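# Six arms hold a cloth above lanterns over patch

## Task

Using the arm foot placements on the tabletop (metres, scene frame; facing angle in degrees counter-clockwise from +x): arm1 at x=-0.87 y=+0.65 z=+0.72 facing -90, arm2 at x=-0.87 y=-0.65 z=+0.72 facing +90, arm3 at x=+0.00 y=+0.65 z=+0.72 facing -90, arm4 at x=+0.00 y=-0.65 z=+0.72 facing +90, arm5 at x=+0.87 y=+0.65 z=+0.72 facing -90, arm6 at x=+0.87 y=-0.65 z=+0.72 facing +90. Grip the cloth at its four handles and hold it motionless. Every part of it must be roughly a hand's width above the lantern tops, and seen from above it must cover the painted patch. At the end it must touch nothing else. Each lantern must still be upright at its current spot. The task fails if, at the finish, any arm touches the cloth itself (not a handle) or any gripper holds a lantern.

## Robot and tools

Robots: six identical i2rt Big YAM arms, arm1 to arm6. Each has six revolute joints, a two-finger gripper and a wrist camera (arm1_cam_wrist ... arm6_cam_wrist). Two fixed room cameras, cam_high and cam_low, also exist. Feet sit on the tabletop at z about 0.72 m: arm1, arm3, arm5 along y=+0.65 (x = -0.87, 0, +0.87) facing -y; arm2, arm4, arm6 along y=-0.65 (same x values) facing +y. So the arms stand in facing pairs across the table. The hand reaches roughly 1.0 m from the joint 1 axis. Four arms take the handles; the other two should stay out of the way.

Frame: one shared scene frame in metres, origin on the floor, +z up. The hand point is midway between the fingertips; the hand's z axis runs along the fingers and the fingers open along its y axis. Foot poses are real ones not printed anywhere.

execute_actions: argument "actions" is a list holding one action, or empty (then it only reports state and images). The action is an object keyed by robot name; each value is {"joints": {...}}. Inside, any subset of joint1_rad..joint6_rad (radians) and gripper_m (metres). Every value is an absolute target for that arm's own joint, never an offset. Ranges: joint1_rad -2.879..2.879 (turn about the foot, positive counter-clockwise from above, 0 points where the foot faces); joint2_rad 0..3.141 (shoulder, 0 has upper arm back and near level, rising and then swinging forward as it grows); joint3_rad 0..3.019 (elbow, 0 fully folded, larger opens); joint4_rad -1.692..1.57 (hand pitch, positive tilts fingers up); joint5_rad -1.57..1.57 (sideways hand swing, positive to the arm's right); joint6_rad -2.094..2.094 (hand roll, positive clockwise viewed from behind); gripper_m 0..0.093 (fingertip gap). Done tolerances: ±0.045, 0.14, 0.09, 0.055, 0.03, 0.035 rad and ±0.003 m. All named motions begin together but may end at different moments; joints move at differing speeds, so the hand can sweep a wide curve. A joint or arm you omit can still be driving toward its previous target. Optional "cameras": list of camera names or "all"; missing/null means all, [] means none. Any unknown key, name or out-of-range value rejects the whole call and nothing moves.

Result lines: per robot, joint_positions; joint torques (six numbers, drive output, with per-unit offset, scale and noise, nonzero even with no contact, friction can mimic or mask load); joint_status per commanded joint: reached, "off_target" (stopped short, may still push), "contact_stop" or "time_out" (holds where it halted; a time_out joint may keep a nearby target and go on pushing), "not_followed" (a self/inter-arm clearance check blocked the targets, shown with "joint command not followed" and a "cause:" line; the arm may retry them later), "limit_stop_at_motor_heat". on_its_own lists what moved or holds without being commanded; "held at" gives the held target, not the position. A "pictures" line gives the order of the images.

wait: "seconds" 0 to 10; commands nothing, returns the same report as an empty action.

zoom_image: "camera" plus "region" [x0, y0, x1, y1] in pixels of that camera's most recent full image, origin top-left, at most 504 by 504.

finished_scene: "scene" integer; ends the current scene permanently and reports success. A reply with no tool call also ends everything.

Suggested order: look with the room cameras, locate handles, lanterns and patch; open grippers; bring four hands to the handles from above; close; raise all four together to about 10 cm over the lantern tops and move over the patch, keeping the cloth taut enough not to drape; let it settle; check from above that it covers the patch and touches only the grippers; then finish. Park the spare arms clear.

Avoid: two robots pressing hard together (the run ends) or hitting; the clearance check can be late and ignores fingers, gripper housings and wrist cameras. Arms do not stop on contact and can push hard; to relieve a push, command the joint to its reported position. Tiny target changes may not move a joint, and loaded joints sag. Do not topple lanterns or send rigid objects off the work area; do not end gripping a lantern or with an arm on the cloth fabric. Loose objects may occasionally be nudged by outside pushes. Sustained load heats motors even between replies, since the simulation keeps running and holds the last command: MOTOR HOT warns at 85 °C, and at 100 °C the arm goes limp and falls (OVER-TEMPERATURE FAULT), so do not linger under heavy load. Avoid drops, slips and slams.

Each tool is called after ">>>" in YAML: its name, and indented under it one key for each argument.

## Session

>>> execute_actions:
  actions: []

Scene clock: 0.00 s.
Joint torques (N m, as the arm reports them, + toward a larger angle): no reading
Motor temperatures (°C, as the motors report them): arm1=[29 30 31 29 28 28] | arm2=[28 28 26 30 27 30] | arm3=[27 28 31 28 29 28] | arm4=[27 27 28 27 26 28] | arm5=[31 29 27 30 26 28] | arm6=[27 28 29 29 28 27]
arm1.joint_positions: joint1_rad=-0.008 joint2_rad=+0.434 joint3_rad=+1.482 joint4_rad=-1.527 joint5_rad=-0.016 joint6_rad=+0.005 gripper_m=+0.094
arm1.joint_status: not commanded
arm1.hand: x=-0.8750 y=+0.5326 z=+1.3268 quat_wxyz=(-0.372, -0.609, -0.600, +0.360) (m; scene frame)
arm2.joint_positions: joint1_rad=+0.002 joint2_rad=+0.451 joint3_rad=+1.455 joint4_rad=-1.532 joint5_rad=-0.001 joint6_rad=-0.009 gripper_m=+0.095
arm2.joint_status: not commanded
arm2.hand: x=-0.8756 y=-0.5188 z=+1.3173 quat_wxyz=(-0.356, +0.618, -0.610, -0.345) (m; scene frame)
arm3.joint_positions: joint1_rad=-0.015 joint2_rad=+0.432 joint3_rad=+1.462 joint4_rad=-1.527 joint5_rad=-0.007 joint6_rad=-0.010 gripper_m=+0.094
arm3.joint_status: not commanded
arm3.hand: x=-0.0031 y=+0.5313 z=+1.3591 quat_wxyz=(-0.354, -0.616, -0.599, +0.370) (m; scene frame)
arm4.joint_positions: joint1_rad=+0.013 joint2_rad=+0.423 joint3_rad=+1.480 joint4_rad=-1.520 joint5_rad=-0.004 joint6_rad=+0.005 gripper_m=+0.094
arm4.joint_status: not commanded
arm4.hand: x=+0.0029 y=-0.5377 z=+1.3395 quat_wxyz=(-0.372, +0.595, -0.608, -0.372) (m; scene frame)
arm5.joint_positions: joint1_rad=-0.014 joint2_rad=+0.450 joint3_rad=+1.470 joint4_rad=-1.540 joint5_rad=-0.006 joint6_rad=-0.017 gripper_m=+0.095
arm5.joint_status: not commanded
arm5.hand: x=+0.8757 y=+0.5298 z=+1.3411 quat_wxyz=(-0.361, -0.593, -0.628, +0.352) (m; scene frame)
arm6.joint_positions: joint1_rad=+0.002 joint2_rad=+0.435 joint3_rad=+1.460 joint4_rad=-1.541 joint5_rad=-0.010 joint6_rad=-0.002 gripper_m=+0.094
arm6.joint_status: not commanded
arm6.hand: x=+0.8710 y=-0.5298 z=+1.3649 quat_wxyz=(-0.353, +0.612, -0.611, -0.358) (m; scene frame)
pictures: arm1_cam_wrist, arm2_cam_wrist, arm3_cam_wrist, arm4_cam_wrist, arm5_cam_wrist, arm6_cam_wrist, cam_high, cam_low
Images, in order (width x height): arm1_cam_wrist 616x616, arm2_cam_wrist 616x616, arm3_cam_wrist 616x616, arm4_cam_wrist 616x616, arm5_cam_wrist 616x616, arm6_cam_wrist 616x616, cam_high 672x504, cam_low 672x504.

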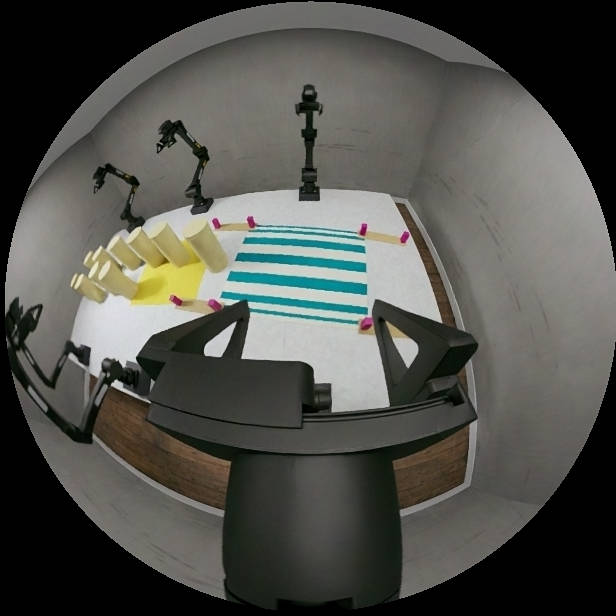

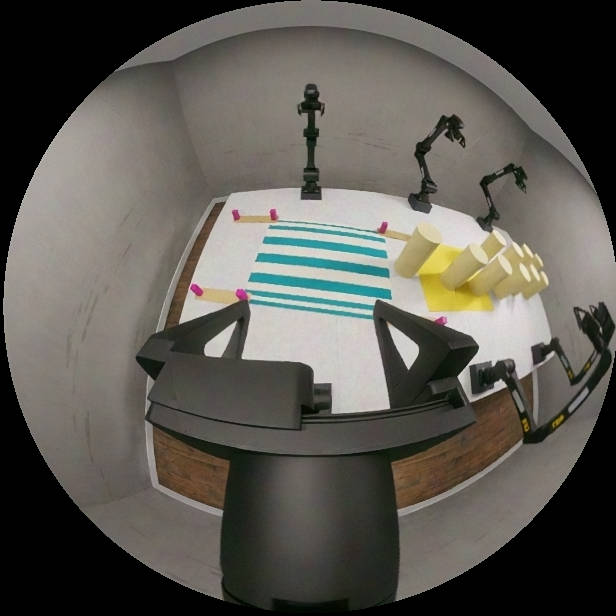

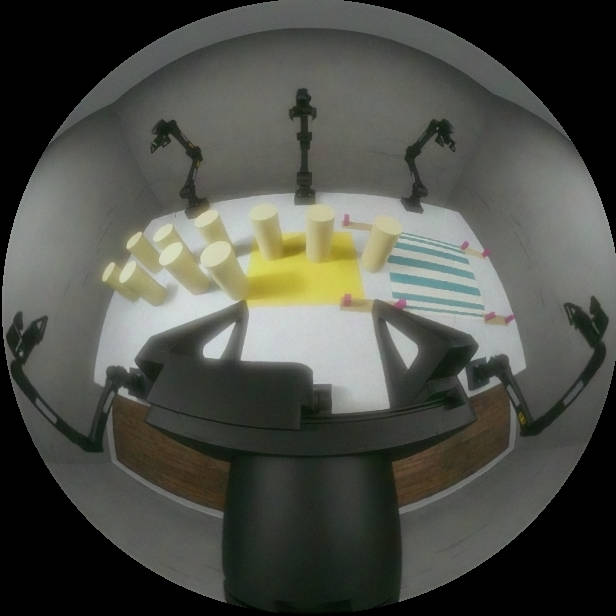

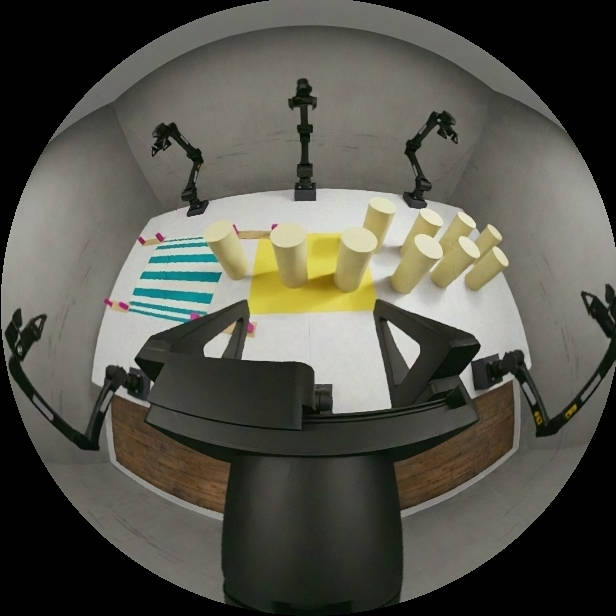

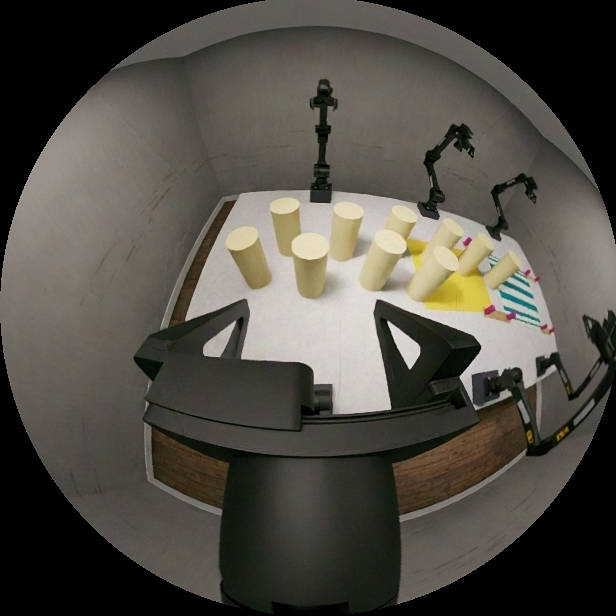

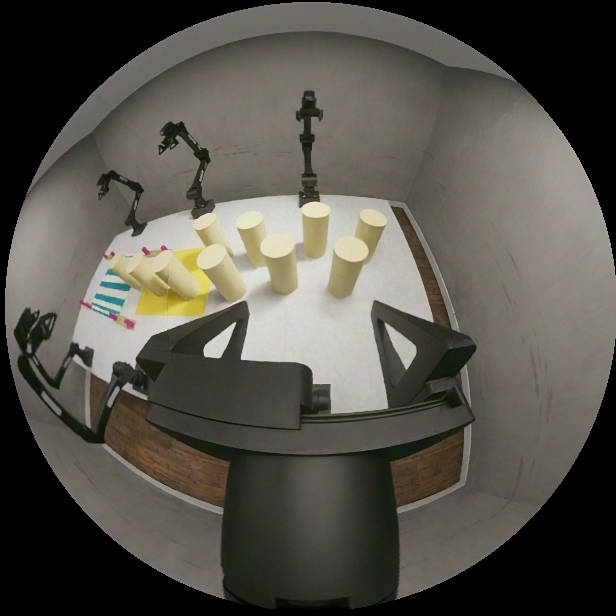

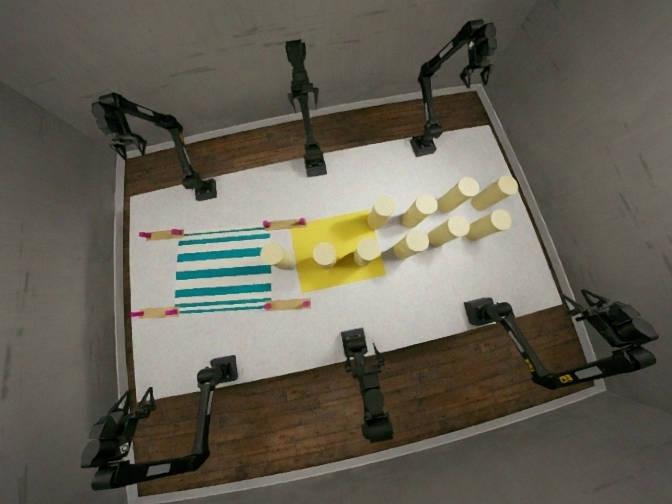

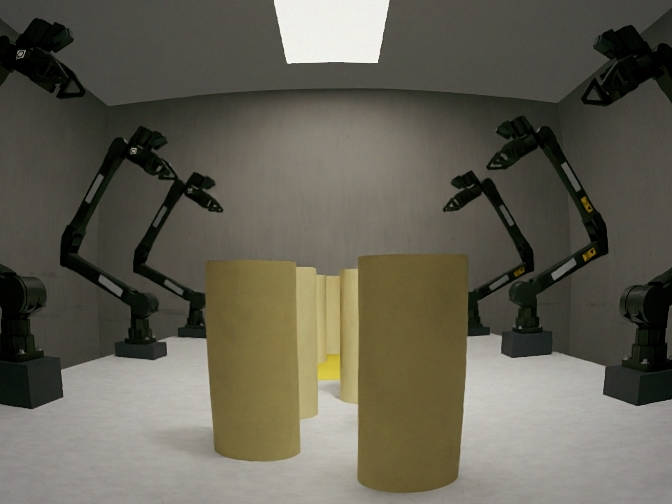

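>>> zoom_image:
  camera: "cam_high"
  region: [110, 140, 430, 380]

>>> zoom_image:
  camera: "arm1_cam_wrist"
  region: [130, 190, 430, 350]

Region (110, 140, 430, 380) of cam_high's 672x504 image, scaled by 1.575, with more detail than that image has; it fills the top 378 rows of this view, and the rest is white.

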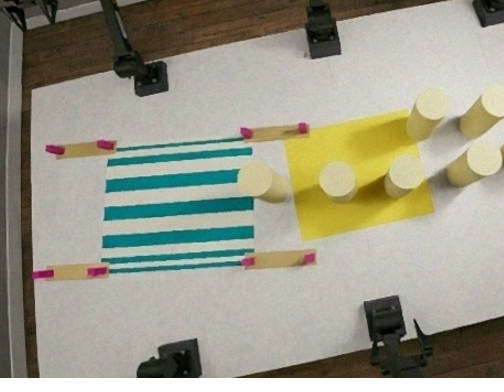

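Region (130, 190, 430, 350) of arm1_cam_wrist's 616x616 image, scaled by 1.680, with more detail than that image has; it fills the top 269 rows of this view, and the rest is white.

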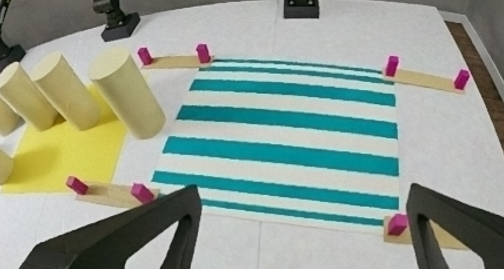

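>>> execute_actions:
  actions:
    - {"arm1":{"joints":{"joint1_rad":-0.65,"joint2_rad":1.2}},"arm2":{"joints":{"joint1_rad":0.65,"joint2_rad":1.5}},"arm3":{"joints":{"joint1_rad":-0.87,"joint2_rad":1.5,"joint3_rad":1.2,"joint4_rad":-1.27}},"arm4":{"joints":{"joint1_rad":1.0,"joint2_rad":1.7,"joint3_rad":1.5,"joint4_rad":-1.37}},"arm5":{"joints":{"joint4_rad":-0.5}},"arm6":{"joints":{"joint3_rad":2.2}}}
  cameras: ["arm1_cam_wrist","arm2_cam_wrist","arm3_cam_wrist","arm4_cam_wrist","cam_high"]

Scene clock: 54.23 s.
Joint torques (N m, as the arm reports them, + toward a larger angle): arm1=[  0.81 -12.19  11.19   1.06   0.15   0.06] | arm2=[ -0.18 -13.27  12.58   0.47  -0.08   0.01] | arm3=[ -0.86 -12.75   9.87   0.65   0.06  -0.08] | arm4=[ -1.46 -13.87  11.07   0.26  -0.09   0.14] | arm5=[ 0.21  5.76  5.76  2.3  -0.01  0.07] | arm6=[ 0.35 14.98  0.1   1.76  0.08 -0.02]
Motor temperatures (°C, as the motors report them): arm1=[29 31 34 29 28 28] | arm2=[28 28 29 30 27 30] | arm3=[27 28 34 28 29 28] | arm4=[27 27 31 27 26 28] | arm5=[31 29 30 31 26 28] | arm6=[27 28 32 30 28 27]
arm1.joint_positions: joint1_rad=-0.646 joint2_rad=+1.215 joint3_rad=+1.478 joint4_rad=-1.527 joint5_rad=-0.017 joint6_rad=+0.005 gripper_m=+0.094
arm1.joint_status: all done
arm1.hand: x=-1.1122 y=+0.3318 z=+1.1288 quat_wxyz=(-0.076, -0.887, -0.437, +0.128) (m; scene frame)
arm2.joint_positions: joint1_rad=+0.655 joint2_rad=+1.499 joint3_rad=+1.455 joint4_rad=-1.532 joint5_rad=+0.001 joint6_rad=-0.009 gripper_m=+0.095
arm2.joint_status: all done
arm2.hand: x=-1.1402 y=-0.2959 z=+1.0086 quat_wxyz=(+0.001, +0.898, -0.440, +0.009) (m; scene frame)
arm3.joint_positions: joint1_rad=-0.872 joint2_rad=+1.495 joint3_rad=+1.198 joint4_rad=-1.279 joint5_rad=-0.008 joint6_rad=-0.010 gripper_m=+0.094
arm3.joint_status: all done
arm3.hand: x=-0.3318 y=+0.3851 z=+0.9546 quat_wxyz=(-0.003, -0.943, -0.334, -0.003) (m; scene frame)
arm4.joint_positions: joint1_rad=+1.009 joint2_rad=+1.699 joint3_rad=+1.489 joint4_rad=-1.378 joint5_rad=-0.004 joint6_rad=+0.005 gripper_m=+0.094
arm4.joint_status: all done
arm4.hand: x=-0.4205 y=-0.3678 z=+0.9418 quat_wxyz=(+0.005, +0.956, -0.294, +0.007) (m; scene frame)
arm5.joint_positions: joint1_rad=-0.014 joint2_rad=+0.450 joint3_rad=+1.470 joint4_rad=-0.519 joint5_rad=-0.006 joint6_rad=-0.017 gripper_m=+0.095
arm5.joint_status: all done
arm5.hand: x=+0.8762 y=+0.5287 z=+1.5814 quat_wxyz=(-0.616, -0.347, -0.370, +0.603) (m; scene frame)
arm6.joint_positions: joint1_rad=+0.002 joint2_rad=+0.426 joint3_rad=+2.202 joint4_rad=-1.541 joint5_rad=-0.010 joint6_rad=-0.002 gripper_m=+0.094
arm6.joint_status: all done
arm6.hand: x=+0.8704 y=-0.7816 z=+1.5886 quat_wxyz=(-0.554, +0.440, -0.437, -0.555) (m; scene frame)
pictures: arm1_cam_wrist, arm2_cam_wrist, arm3_cam_wrist, arm4_cam_wrist, cam_high
Images, in order (width x height): arm1_cam_wrist 616x616, arm2_cam_wrist 616x616, arm3_cam_wrist 616x616, arm4_cam_wrist 616x616, cam_high 672x504.

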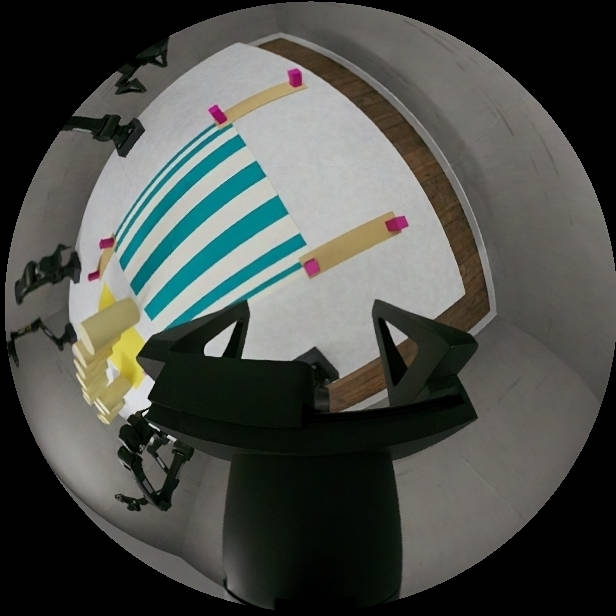

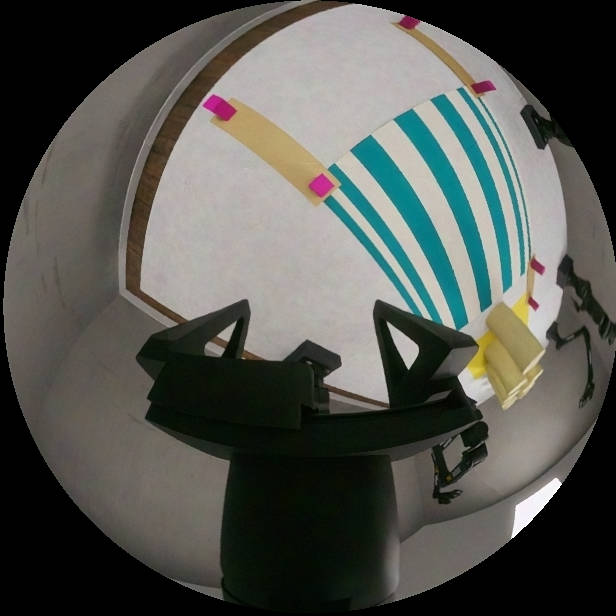

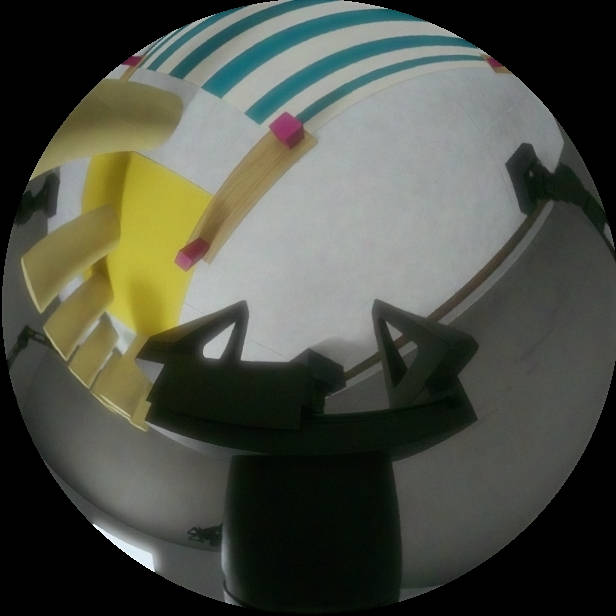

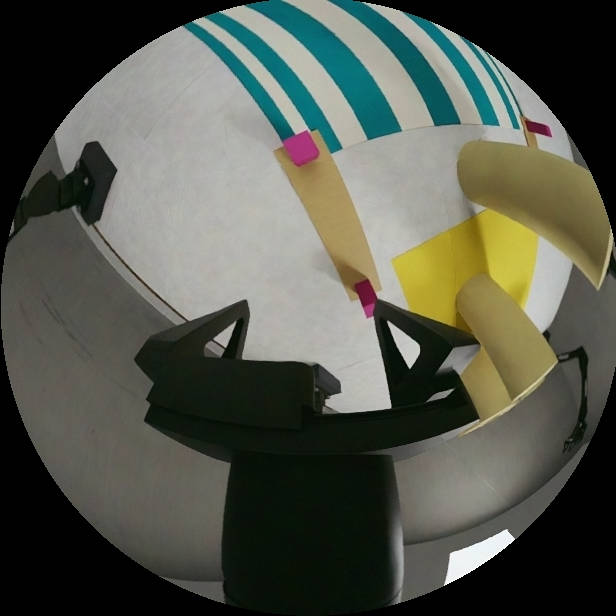

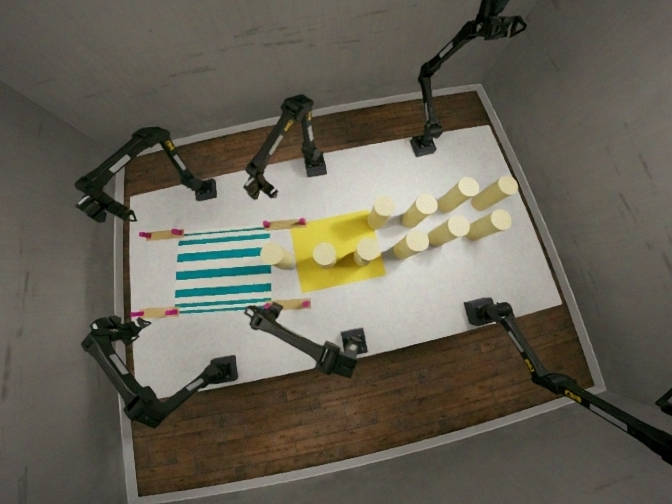

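>>> execute_actions:
  actions:
    - {"arm1":{"joints":{"joint1_rad":-0.646,"joint2_rad":1.471,"joint3_rad":1.044,"joint4_rad":-1.144,"joint6_rad":-0.53}},"arm2":{"joints":{"joint1_rad":0.615,"joint2_rad":1.803,"joint3_rad":1.447,"joint4_rad":-1.215,"joint6_rad":0.735}},"arm3":{"joints":{"joint1_rad":-0.81,"joint2_rad":2.019,"joint3_rad":1.665,"joint4_rad":-1.217,"joint6_rad":-0.71}},"arm4":{"joints":{"joint1_rad":1.03,"joint2_rad":2.132,"joint3_rad":1.931,"joint4_rad":-1.37,"joint6_rad":1.12}},"arm6":{"joints":{"joint3_rad":1.46}}}
  cameras: ["arm1_cam_wrist","arm2_cam_wrist","arm3_cam_wrist","arm4_cam_wrist","cam_high"]

Scene clock: 109.53 s.
Joint torques (N m, as the arm reports them, + toward a larger angle): arm1=[  0.91 -15.     9.6    0.71   0.11  -0.06] | arm2=[  0.25 -19.71  11.15   0.63  -0.02   0.18] | arm3=[ -0.66 -21.84  12.87   0.47   0.    -0.19] | arm4=[  0.5  -19.62  13.86   0.16  -0.02   0.24] | arm5=[ 0.28  5.85  5.75  2.33 -0.01  0.07] | arm6=[0.45 5.2  6.11 1.77 0.06 0.  ]
Motor temperatures (°C, as the motors report them): arm1=[29 31 36 29 28 28] | arm2=[28 29 31 30 27 30] | arm3=[27 30 36 28 29 28] | arm4=[27 30 35 27 26 28] | arm5=[31 30 30 31 26 28] | arm6=[27 30 30 30 28 27]
arm1.joint_positions: joint1_rad=-0.646 joint2_rad=+1.488 joint3_rad=+1.021 joint4_rad=-1.155 joint5_rad=-0.017 joint6_rad=-0.521 gripper_m=+0.095
arm1.joint_status: all done
arm1.hand: x=-1.1034 y=+0.3406 z=+0.8513 quat_wxyz=(-0.005, -0.751, -0.659, -0.031) (m; scene frame)
arm2.joint_positions: joint1_rad=+0.614 joint2_rad=+1.822 joint3_rad=+1.435 joint4_rad=-1.228 joint5_rad=+0.001 joint6_rad=+0.722 gripper_m=+0.095
arm2.joint_status: all done
arm2.hand: x=-1.1707 y=-0.2188 z=+0.8483 quat_wxyz=(+0.000, +0.666, -0.746, +0.027) (m; scene frame)
arm3.joint_positions: joint1_rad=-0.812 joint2_rad=+2.021 joint3_rad=+1.627 joint4_rad=-1.225 joint5_rad=-0.008 joint6_rad=-0.702 gripper_m=+0.094
arm3.joint_status: all done
arm3.hand: x=-0.4376 y=+0.2561 z=+0.8491 quat_wxyz=(-0.003, -0.754, -0.657, -0.023) (m; scene frame)
arm4.joint_positions: joint1_rad=+1.017 joint2_rad=+2.136 joint3_rad=+1.885 joint4_rad=-1.378 joint5_rad=-0.004 joint6_rad=+1.108 gripper_m=+0.094
arm4.joint_status: all done
arm4.hand: x=-0.5321 y=-0.2989 z=+0.8440 quat_wxyz=(-0.005, +0.663, -0.748, +0.028) (m; scene frame)
arm5.joint_positions: joint1_rad=-0.014 joint2_rad=+0.450 joint3_rad=+1.470 joint4_rad=-0.519 joint5_rad=-0.006 joint6_rad=-0.017 gripper_m=+0.095
arm5.joint_status: not commanded
arm5.hand: x=+0.8762 y=+0.5287 z=+1.5814 quat_wxyz=(-0.616, -0.347, -0.370, +0.603) (m; scene frame)
arm6.joint_positions: joint1_rad=+0.002 joint2_rad=+0.444 joint3_rad=+1.469 joint4_rad=-1.541 joint5_rad=-0.010 joint6_rad=-0.002 gripper_m=+0.094
arm6.joint_status: all done
arm6.hand: x=+0.8710 y=-0.5276 z=+1.3677 quat_wxyz=(-0.353, +0.612, -0.611, -0.358) (m; scene frame)
pictures: arm1_cam_wrist, arm2_cam_wrist, arm3_cam_wrist, arm4_cam_wrist, cam_high
Images, in order (width x height): arm1_cam_wrist 616x616, arm2_cam_wrist 616x616, arm3_cam_wrist 616x616, arm4_cam_wrist 616x616, cam_high 672x504.

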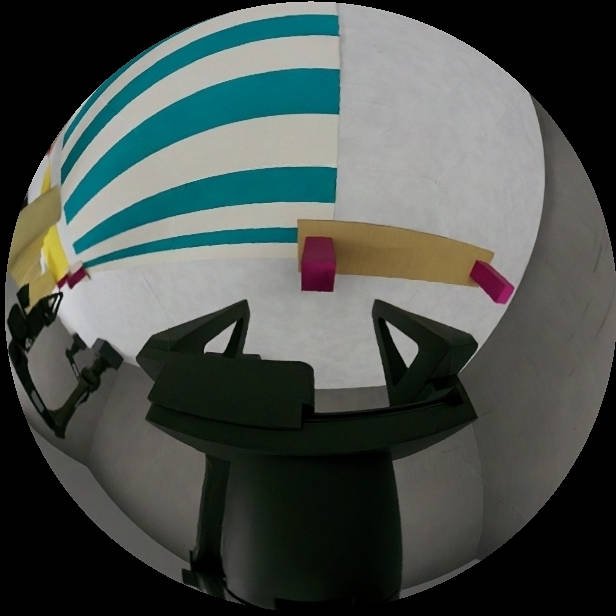

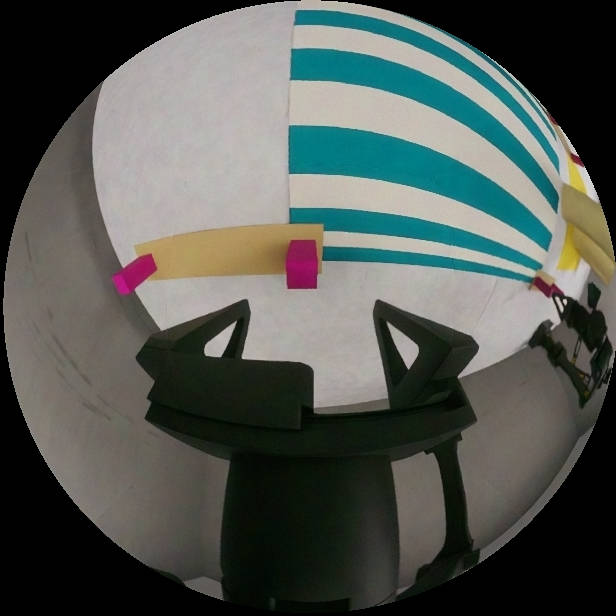

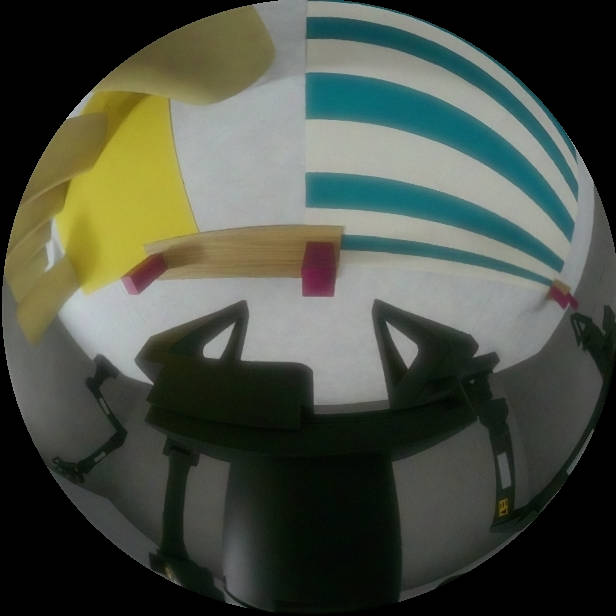

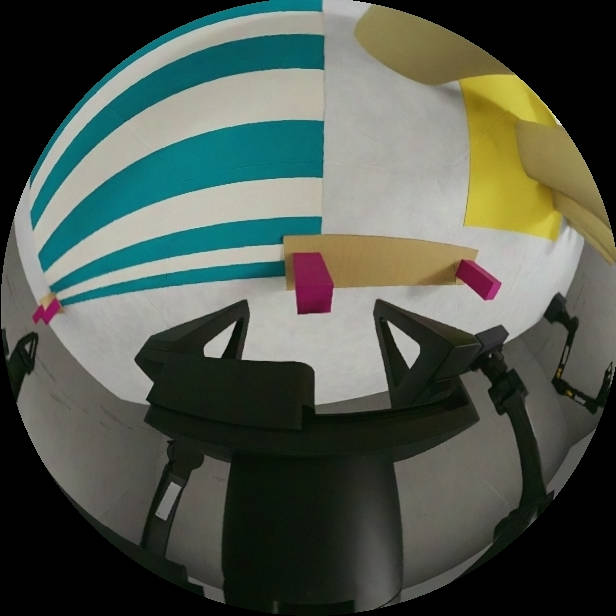

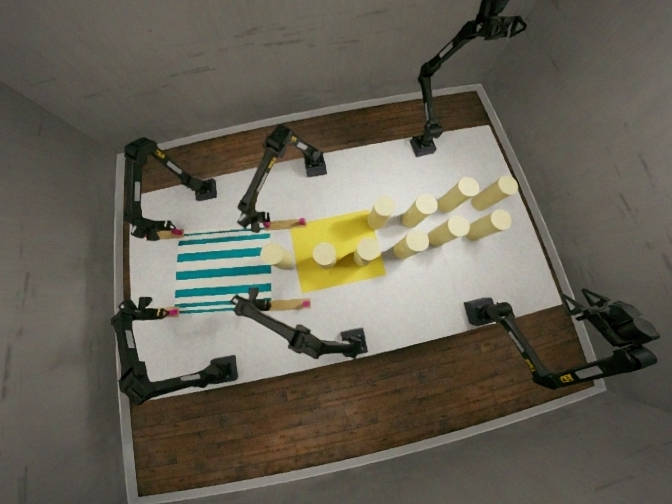

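>>> execute_actions:
  actions:
    - {"arm1":{"joints":{"joint2_rad":1.597,"joint3_rad":0.932,"joint4_rad":-0.906}},"arm2":{"joints":{"joint2_rad":1.901,"joint3_rad":1.346,"joint4_rad":-1.016}},"arm3":{"joints":{"joint2_rad":2.117,"joint3_rad":1.586,"joint4_rad":-1.04}},"arm4":{"joints":{"joint1_rad":1.05,"joint2_rad":2.18,"joint3_rad":1.794,"joint4_rad":-1.185,"joint6_rad":1.135}}}
  cameras: ["arm1_cam_wrist","arm2_cam_wrist","arm3_cam_wrist","arm4_cam_wrist","cam_high"]

Scene clock: 127.93 s.
Joint torques (N m, as the arm reports them, + toward a larger angle): arm1=[  1.13 -16.07   7.9    0.79   0.09  -0.04] | arm2=[  0.24 -19.15   9.62   0.67  -0.02   0.17] | arm3=[ -0.31 -22.07   9.21   0.79   0.01  -0.2 ] | arm4=[ -0.28 -18.38   9.     0.55  -0.02   0.25] | arm5=[0.16 5.8  5.75 2.32 0.   0.07] | arm6=[0.48 5.16 6.15 1.85 0.06 0.  ]
Motor temperatures (°C, as the motors report them): arm1=[29 31 36 29 28 28] | arm2=[28 30 31 30 27 30] | arm3=[27 31 37 28 29 28] | arm4=[27 31 37 27 27 28] | arm5=[31 30 30 31 26 28] | arm6=[27 29 31 30 28 27]
arm1.joint_positions: joint1_rad=-0.646 joint2_rad=+1.605 joint3_rad=+0.917 joint4_rad=-0.917 joint5_rad=-0.017 joint6_rad=-0.521 gripper_m=+0.095
arm1.joint_status: all done
arm1.hand: x=-1.1042 y=+0.3387 z=+0.7735 quat_wxyz=(-0.007, -0.751, -0.659, -0.023) (m; scene frame)
arm2.joint_positions: joint1_rad=+0.614 joint2_rad=+1.906 joint3_rad=+1.343 joint4_rad=-1.030 joint5_rad=+0.001 joint6_rad=+0.722 gripper_m=+0.095
arm2.joint_status: all done
arm2.hand: x=-1.1717 y=-0.2165 z=+0.7734 quat_wxyz=(-0.001, +0.666, -0.746, +0.017) (m; scene frame)
arm3.joint_positions: joint1_rad=-0.812 joint2_rad=+2.113 joint3_rad=+1.581 joint4_rad=-1.055 joint5_rad=-0.008 joint6_rad=-0.702 gripper_m=+0.094
arm3.joint_status: all done
arm3.hand: x=-0.4464 y=+0.2483 z=+0.7794 quat_wxyz=(-0.003, -0.754, -0.657, -0.007) (m; scene frame)
arm4.joint_positions: joint1_rad=+1.042 joint2_rad=+2.175 joint3_rad=+1.797 joint4_rad=-1.202 joint5_rad=-0.004 joint6_rad=+1.123 gripper_m=+0.094
arm4.joint_status: all done
arm4.hand: x=-0.5476 y=-0.3082 z=+0.7867 quat_wxyz=(+0.001, +0.667, -0.745, +0.004) (m; scene frame)
arm5.joint_positions: joint1_rad=-0.014 joint2_rad=+0.450 joint3_rad=+1.470 joint4_rad=-0.519 joint5_rad=-0.006 joint6_rad=-0.017 gripper_m=+0.095
arm5.joint_status: not commanded
arm5.hand: x=+0.8762 y=+0.5287 z=+1.5814 quat_wxyz=(-0.616, -0.347, -0.370, +0.603) (m; scene frame)
arm6.joint_positions: joint1_rad=+0.002 joint2_rad=+0.444 joint3_rad=+1.469 joint4_rad=-1.541 joint5_rad=-0.010 joint6_rad=-0.002 gripper_m=+0.094
arm6.joint_status: not commanded
arm6.hand: x=+0.8710 y=-0.5276 z=+1.3677 quat_wxyz=(-0.353, +0.612, -0.611, -0.358) (m; scene frame)
pictures: arm1_cam_wrist, arm2_cam_wrist, arm3_cam_wrist, arm4_cam_wrist, cam_high
Images, in order (width x height): arm1_cam_wrist 616x616, arm2_cam_wrist 616x616, arm3_cam_wrist 616x616, arm4_cam_wrist 616x616, cam_high 672x504.

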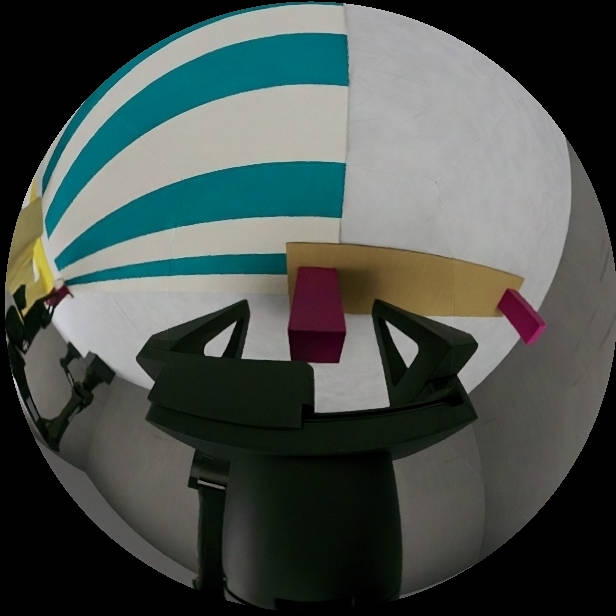

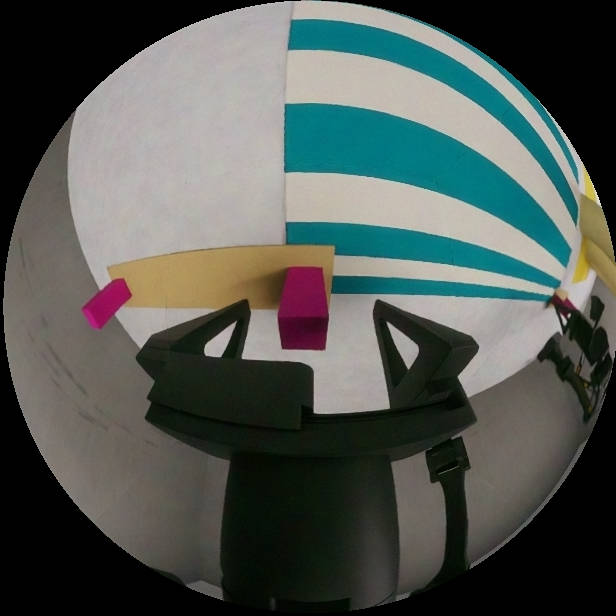

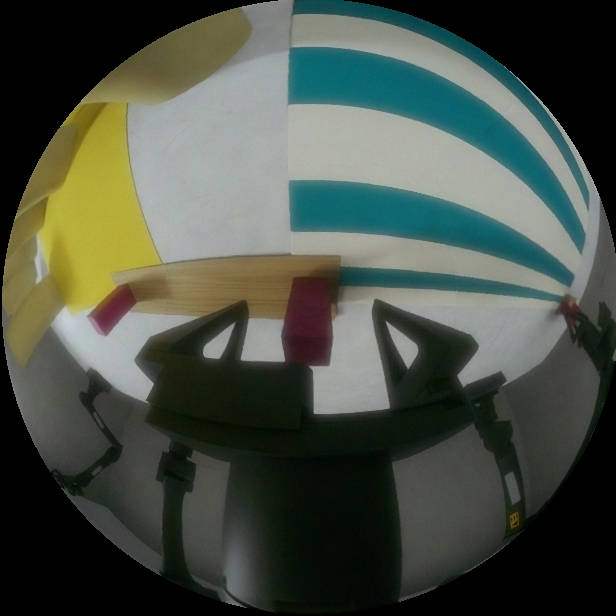

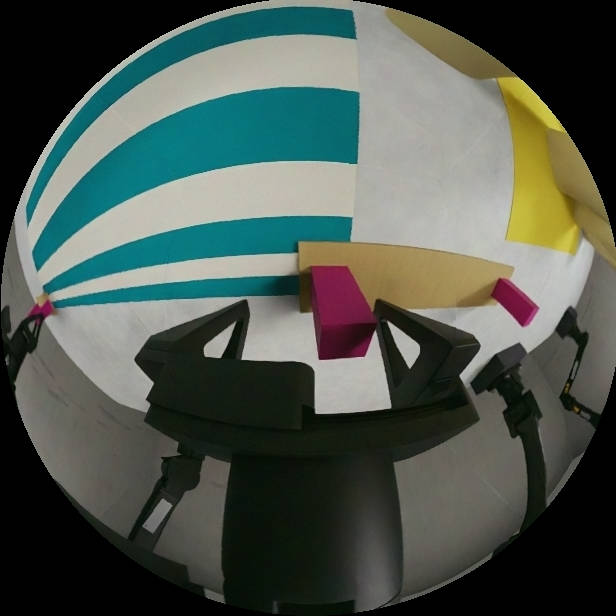

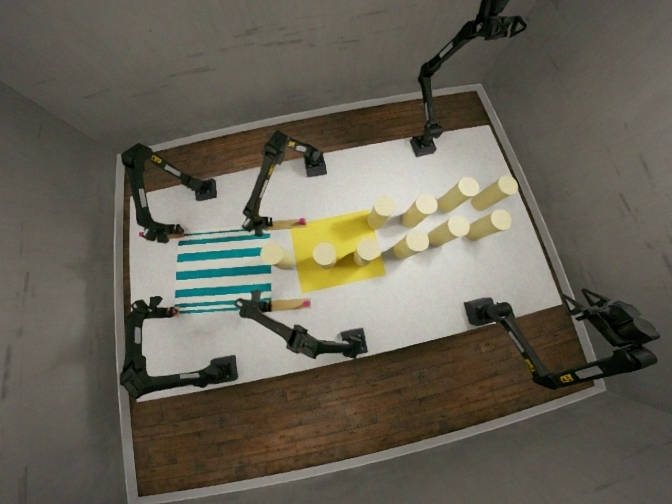

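>>> execute_actions:
  actions:
    - {"arm1":{"joints":{"joint2_rad":1.625,"joint3_rad":0.915,"joint4_rad":-0.87}},"arm2":{"joints":{"joint2_rad":1.922,"joint3_rad":1.332,"joint4_rad":-0.988}},"arm3":{"joints":{"joint2_rad":2.129,"joint3_rad":1.551,"joint4_rad":-0.993}},"arm4":{"joints":{"joint1_rad":1.015,"joint2_rad":2.167,"joint3_rad":1.706,"joint4_rad":-1.11,"joint6_rad":1.11}}}
  cameras: ["arm1_cam_wrist","arm2_cam_wrist","arm3_cam_wrist","arm4_cam_wrist"]

Scene clock: 143.57 s.
Joint torques (N m, as the arm reports them, + toward a larger angle): arm1=[  0.93 -12.32   6.93   0.84   0.12  -0.03] | arm2=[  0.23 -16.95   8.53   0.78  -0.02   0.17] | arm3=[ -0.74 -20.47   8.46   0.86   0.    -0.19] | arm4=[ -1.92 -19.09   8.54   0.49  -0.02   0.04] | arm5=[ 0.19  5.83  5.74  2.3  -0.01  0.07] | arm6=[0.28 5.22 6.12 1.84 0.06 0.  ]
Motor temperatures (°C, as the motors report them): arm1=[29 31 35 29 28 28] | arm2=[28 30 30 30 27 30] | arm3=[27 32 36 28 29 28] | arm4=[27 32 35 27 27 28] | arm5=[31 30 30 31 26 28] | arm6=[27 29 31 30 28 27]
arm1.joint_positions: joint1_rad=-0.646 joint2_rad=+1.605 joint3_rad=+0.915 joint4_rad=-0.881 joint5_rad=-0.017 joint6_rad=-0.521 gripper_m=+0.095
arm1.joint_status: all done
arm1.hand: x=-1.1088 y=+0.3326 z=+0.7728 quat_wxyz=(-0.010, -0.752, -0.660, -0.007) (m; scene frame)
arm2.joint_positions: joint1_rad=+0.614 joint2_rad=+1.906 joint3_rad=+1.343 joint4_rad=-1.002 joint5_rad=+0.001 joint6_rad=+0.722 gripper_m=+0.095
arm2.joint_status: all done
arm2.hand: x=-1.1755 y=-0.2110 z=+0.7732 quat_wxyz=(-0.003, +0.666, -0.746, +0.003) (m; scene frame)
arm3.joint_positions: joint1_rad=-0.812 joint2_rad=+2.113 joint3_rad=+1.553 joint4_rad=-1.009 joint5_rad=-0.008 joint6_rad=-0.702 gripper_m=+0.094
arm3.joint_status: all done
arm3.hand: x=-0.4455 y=+0.2491 z=+0.7701 quat_wxyz=(-0.003, -0.754, -0.657, +0.002) (m; scene frame)
arm4.joint_positions: joint1_rad=+1.026 joint2_rad=+2.165 joint3_rad=+1.709 joint4_rad=-1.127 joint5_rad=-0.004 joint6_rad=+1.122 gripper_m=+0.094
arm4.joint_status: all done
arm4.hand: x=-0.5289 y=-0.3080 z=+0.7625 quat_wxyz=(+0.001, +0.661, -0.750, +0.006) (m; scene frame)
arm5.joint_positions: joint1_rad=-0.014 joint2_rad=+0.450 joint3_rad=+1.470 joint4_rad=-0.519 joint5_rad=-0.006 joint6_rad=-0.017 gripper_m=+0.095
arm5.joint_status: not commanded
arm5.hand: x=+0.8762 y=+0.5287 z=+1.5814 quat_wxyz=(-0.616, -0.347, -0.370, +0.603) (m; scene frame)
arm6.joint_positions: joint1_rad=+0.002 joint2_rad=+0.444 joint3_rad=+1.469 joint4_rad=-1.541 joint5_rad=-0.010 joint6_rad=-0.002 gripper_m=+0.094
arm6.joint_status: not commanded
arm6.hand: x=+0.8710 y=-0.5276 z=+1.3677 quat_wxyz=(-0.353, +0.612, -0.611, -0.358) (m; scene frame)
pictures: arm1_cam_wrist, arm2_cam_wrist, arm3_cam_wrist, arm4_cam_wrist
Images, in order (width x height): arm1_cam_wrist 616x616, arm2_cam_wrist 616x616, arm3_cam_wrist 616x616, arm4_cam_wrist 616x616.

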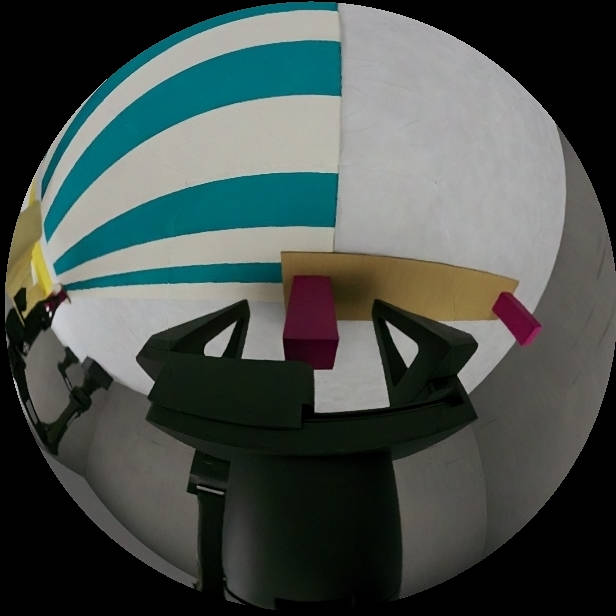

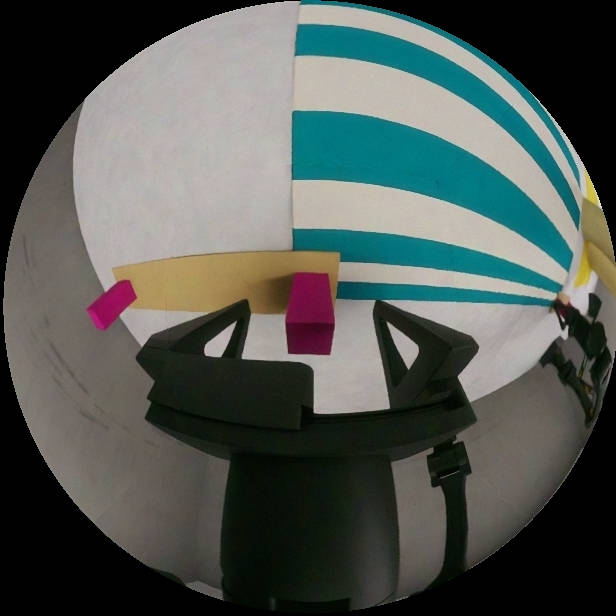

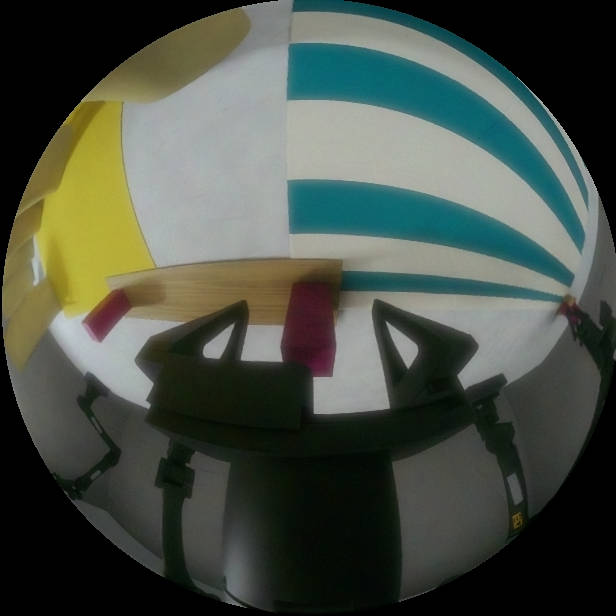

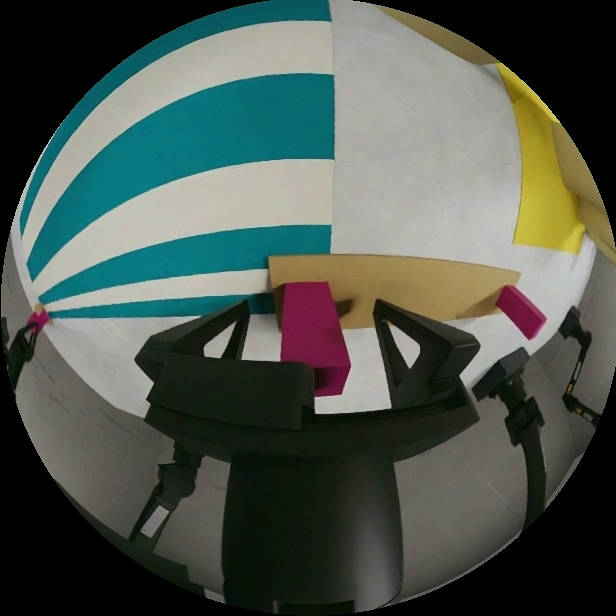

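>>> execute_actions:
  actions:
    - {"arm1":{"joints":{"joint2_rad":1.65}},"arm2":{"joints":{"joint2_rad":1.948}},"arm3":{"joints":{"joint2_rad":2.145}}}
  cameras: []

>>> execute_actions:
  actions:
    - {"arm1":{"joints":{"gripper_m":0.0}},"arm2":{"joints":{"gripper_m":0.0}},"arm3":{"joints":{"gripper_m":0.0}},"arm4":{"joints":{"gripper_m":0.0}}}
  cameras: ["arm1_cam_wrist","arm2_cam_wrist","arm3_cam_wrist","arm4_cam_wrist"]

Scene clock: 153.13 s.
Joint torques (N m, as the arm reports them, + toward a larger angle): arm1=[  0.89 -13.54   6.82   0.76   0.1   -0.05] | arm2=[  0.23 -16.95   8.81   0.71  -0.02   0.17] | arm3=[ -0.59 -19.06   8.31   0.79   0.    -0.19] | arm4=[ -1.56 -18.87   8.68   0.56  -0.02   0.04] | arm5=[0.17 5.81 5.75 2.3  0.   0.07] | arm6=[0.54 5.23 6.13 1.78 0.06 0.  ]
Motor temperatures (°C, as the motors report them): arm1=[29 31 35 29 28 28] | arm2=[28 30 30 30 27 30] | arm3=[27 32 36 28 29 28] | arm4=[27 32 34 27 27 28] | arm5=[31 30 30 31 26 28] | arm6=[27 29 31 30 28 27]
arm1.joint_positions: joint1_rad=-0.646 joint2_rad=+1.635 joint3_rad=+0.913 joint4_rad=-0.881 joint5_rad=-0.017 joint6_rad=-0.521 gripper_m=+0.095
arm1.joint_status: all done
arm1.hand: x=-1.1058 y=+0.3364 z=+0.7606 quat_wxyz=(-0.007, -0.751, -0.659, -0.023) (m; scene frame)
arm2.joint_positions: joint1_rad=+0.614 joint2_rad=+1.932 joint3_rad=+1.337 joint4_rad=-1.002 joint5_rad=+0.001 joint6_rad=+0.722 gripper_m=+0.095
arm2.joint_status: all done
arm2.hand: x=-1.1723 y=-0.2155 z=+0.7586 quat_wxyz=(-0.001, +0.666, -0.746, +0.018) (m; scene frame)
arm3.joint_positions: joint1_rad=-0.812 joint2_rad=+2.115 joint3_rad=+1.553 joint4_rad=-1.009 joint5_rad=-0.008 joint6_rad=-0.702 gripper_m=+0.094
arm3.joint_status: all done
arm3.hand: x=-0.4453 y=+0.2493 z=+0.7690 quat_wxyz=(-0.003, -0.754, -0.657, +0.001) (m; scene frame)
arm4.joint_positions: joint1_rad=+1.026 joint2_rad=+2.165 joint3_rad=+1.709 joint4_rad=-1.127 joint5_rad=-0.004 joint6_rad=+1.122 gripper_m=+0.094
arm4.joint_status: not commanded
arm4.hand: x=-0.5289 y=-0.3080 z=+0.7625 quat_wxyz=(+0.001, +0.661, -0.750, +0.006) (m; scene frame)
arm5.joint_positions: joint1_rad=-0.014 joint2_rad=+0.450 joint3_rad=+1.470 joint4_rad=-0.519 joint5_rad=-0.006 joint6_rad=-0.017 gripper_m=+0.095
arm5.joint_status: not commanded
arm5.hand: x=+0.8762 y=+0.5287 z=+1.5814 quat_wxyz=(-0.616, -0.347, -0.370, +0.603) (m; scene frame)
arm6.joint_positions: joint1_rad=+0.002 joint2_rad=+0.444 joint3_rad=+1.469 joint4_rad=-1.541 joint5_rad=-0.010 joint6_rad=-0.002 gripper_m=+0.094
arm6.joint_status: not commanded
arm6.hand: x=+0.8710 y=-0.5276 z=+1.3677 quat_wxyz=(-0.353, +0.612, -0.611, -0.358) (m; scene frame)
pictures: none
No camera images: the call's "cameras" was empty. Leave "cameras" out to get every camera's image.

Scene clock: 153.87 s.
Joint torques (N m, as the arm reports them, + toward a larger angle): arm1=[  1.07 -13.07   6.8    0.64  -0.1   -0.06] | arm2=[  0.31 -16.99   8.75   0.65   0.04   0.15] | arm3=[ -0.59 -19.64   8.35   0.8   -0.02  -0.18] | arm4=[ -1.34 -18.85   8.71   0.4    0.02   0.06] | arm5=[ 0.26  5.88  5.75  2.33 -0.01  0.07] | arm6=[0.44 5.1  6.09 1.81 0.06 0.  ]
Motor temperatures (°C, as the motors report them): arm1=[29 31 35 29 28 28] | arm2=[28 30 30 30 27 30] | arm3=[27 32 36 28 29 28] | arm4=[27 32 34 27 27 28] | arm5=[31 30 30 31 26 28] | arm6=[27 29 31 30 28 27]
arm1.joint_positions: joint1_rad=-0.646 joint2_rad=+1.635 joint3_rad=+0.913 joint4_rad=-0.878 joint5_rad=-0.011 joint6_rad=-0.520 gripper_m=+0.029
arm1.joint_status: gripper_m off_target (ended at +0.029, target +0.000)
arm1.hand: x=-1.1072 y=+0.3364 z=+0.7606 quat_wxyz=(-0.004, -0.752, -0.659, -0.021) (m; scene frame)
arm2.joint_positions: joint1_rad=+0.614 joint2_rad=+1.932 joint3_rad=+1.337 joint4_rad=-1.000 joint5_rad=-0.002 joint6_rad=+0.724 gripper_m=+0.029
arm2.joint_status: gripper_m off_target (ended at +0.029, target +0.000)
arm2.hand: x=-1.1728 y=-0.2154 z=+0.7585 quat_wxyz=(+0.000, +0.665, -0.746, +0.017) (m; scene frame)
arm3.joint_positions: joint1_rad=-0.812 joint2_rad=+2.115 joint3_rad=+1.552 joint4_rad=-1.008 joint5_rad=-0.007 joint6_rad=-0.704 gripper_m=+0.029
arm3.joint_status: gripper_m off_target (ended at +0.029, target +0.000)
arm3.hand: x=-0.4453 y=+0.2494 z=+0.7686 quat_wxyz=(-0.003, -0.753, -0.658, +0.001) (m; scene frame)
arm4.joint_positions: joint1_rad=+1.026 joint2_rad=+2.165 joint3_rad=+1.709 joint4_rad=-1.122 joint5_rad=-0.005 joint6_rad=+1.119 gripper_m=+0.029
arm4.joint_status: gripper_m off_target (ended at +0.029, target +0.000)
arm4.hand: x=-0.5301 y=-0.3074 z=+0.7625 quat_wxyz=(+0.002, +0.663, -0.749, +0.003) (m; scene frame)
arm5.joint_positions: joint1_rad=-0.014 joint2_rad=+0.450 joint3_rad=+1.470 joint4_rad=-0.519 joint5_rad=-0.006 joint6_rad=-0.017 gripper_m=+0.095
arm5.joint_status: not commanded
arm5.hand: x=+0.8762 y=+0.5287 z=+1.5814 quat_wxyz=(-0.616, -0.347, -0.370, +0.603) (m; scene frame)
arm6.joint_positions: joint1_rad=+0.002 joint2_rad=+0.444 joint3_rad=+1.469 joint4_rad=-1.541 joint5_rad=-0.010 joint6_rad=-0.002 gripper_m=+0.094
arm6.joint_status: not commanded
arm6.hand: x=+0.8710 y=-0.5276 z=+1.3677 quat_wxyz=(-0.353, +0.612, -0.611, -0.358) (m; scene frame)
pictures: arm1_cam_wrist, arm2_cam_wrist, arm3_cam_wrist, arm4_cam_wrist
Images, in order (width x height): arm1_cam_wrist 616x616, arm2_cam_wrist 616x616, arm3_cam_wrist 616x616, arm4_cam_wrist 616x616.

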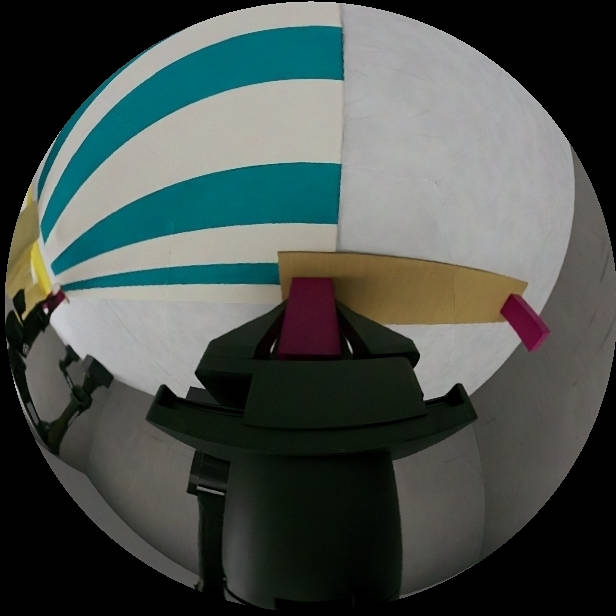

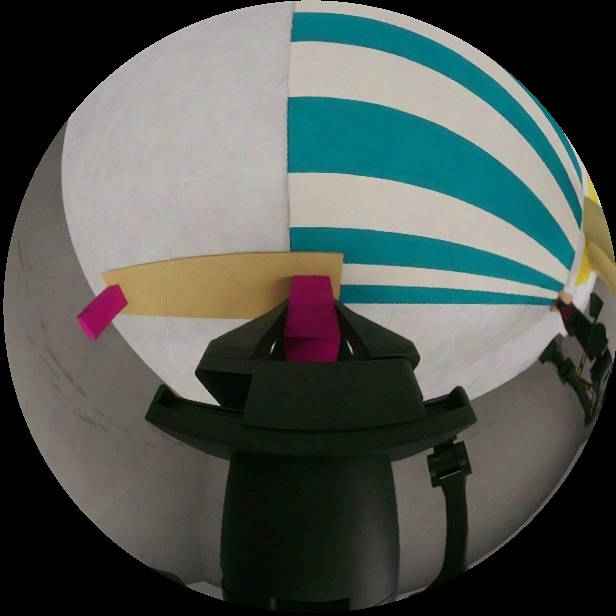

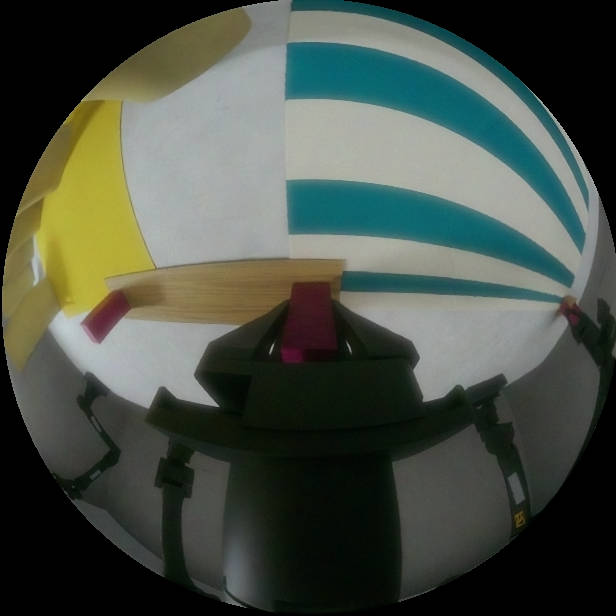

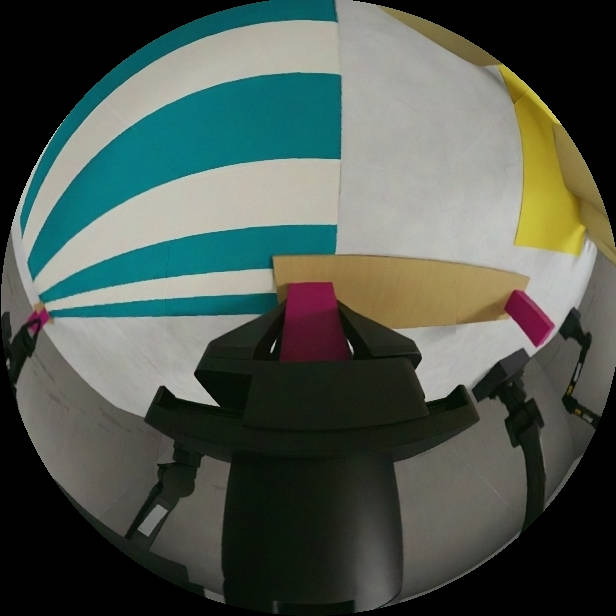

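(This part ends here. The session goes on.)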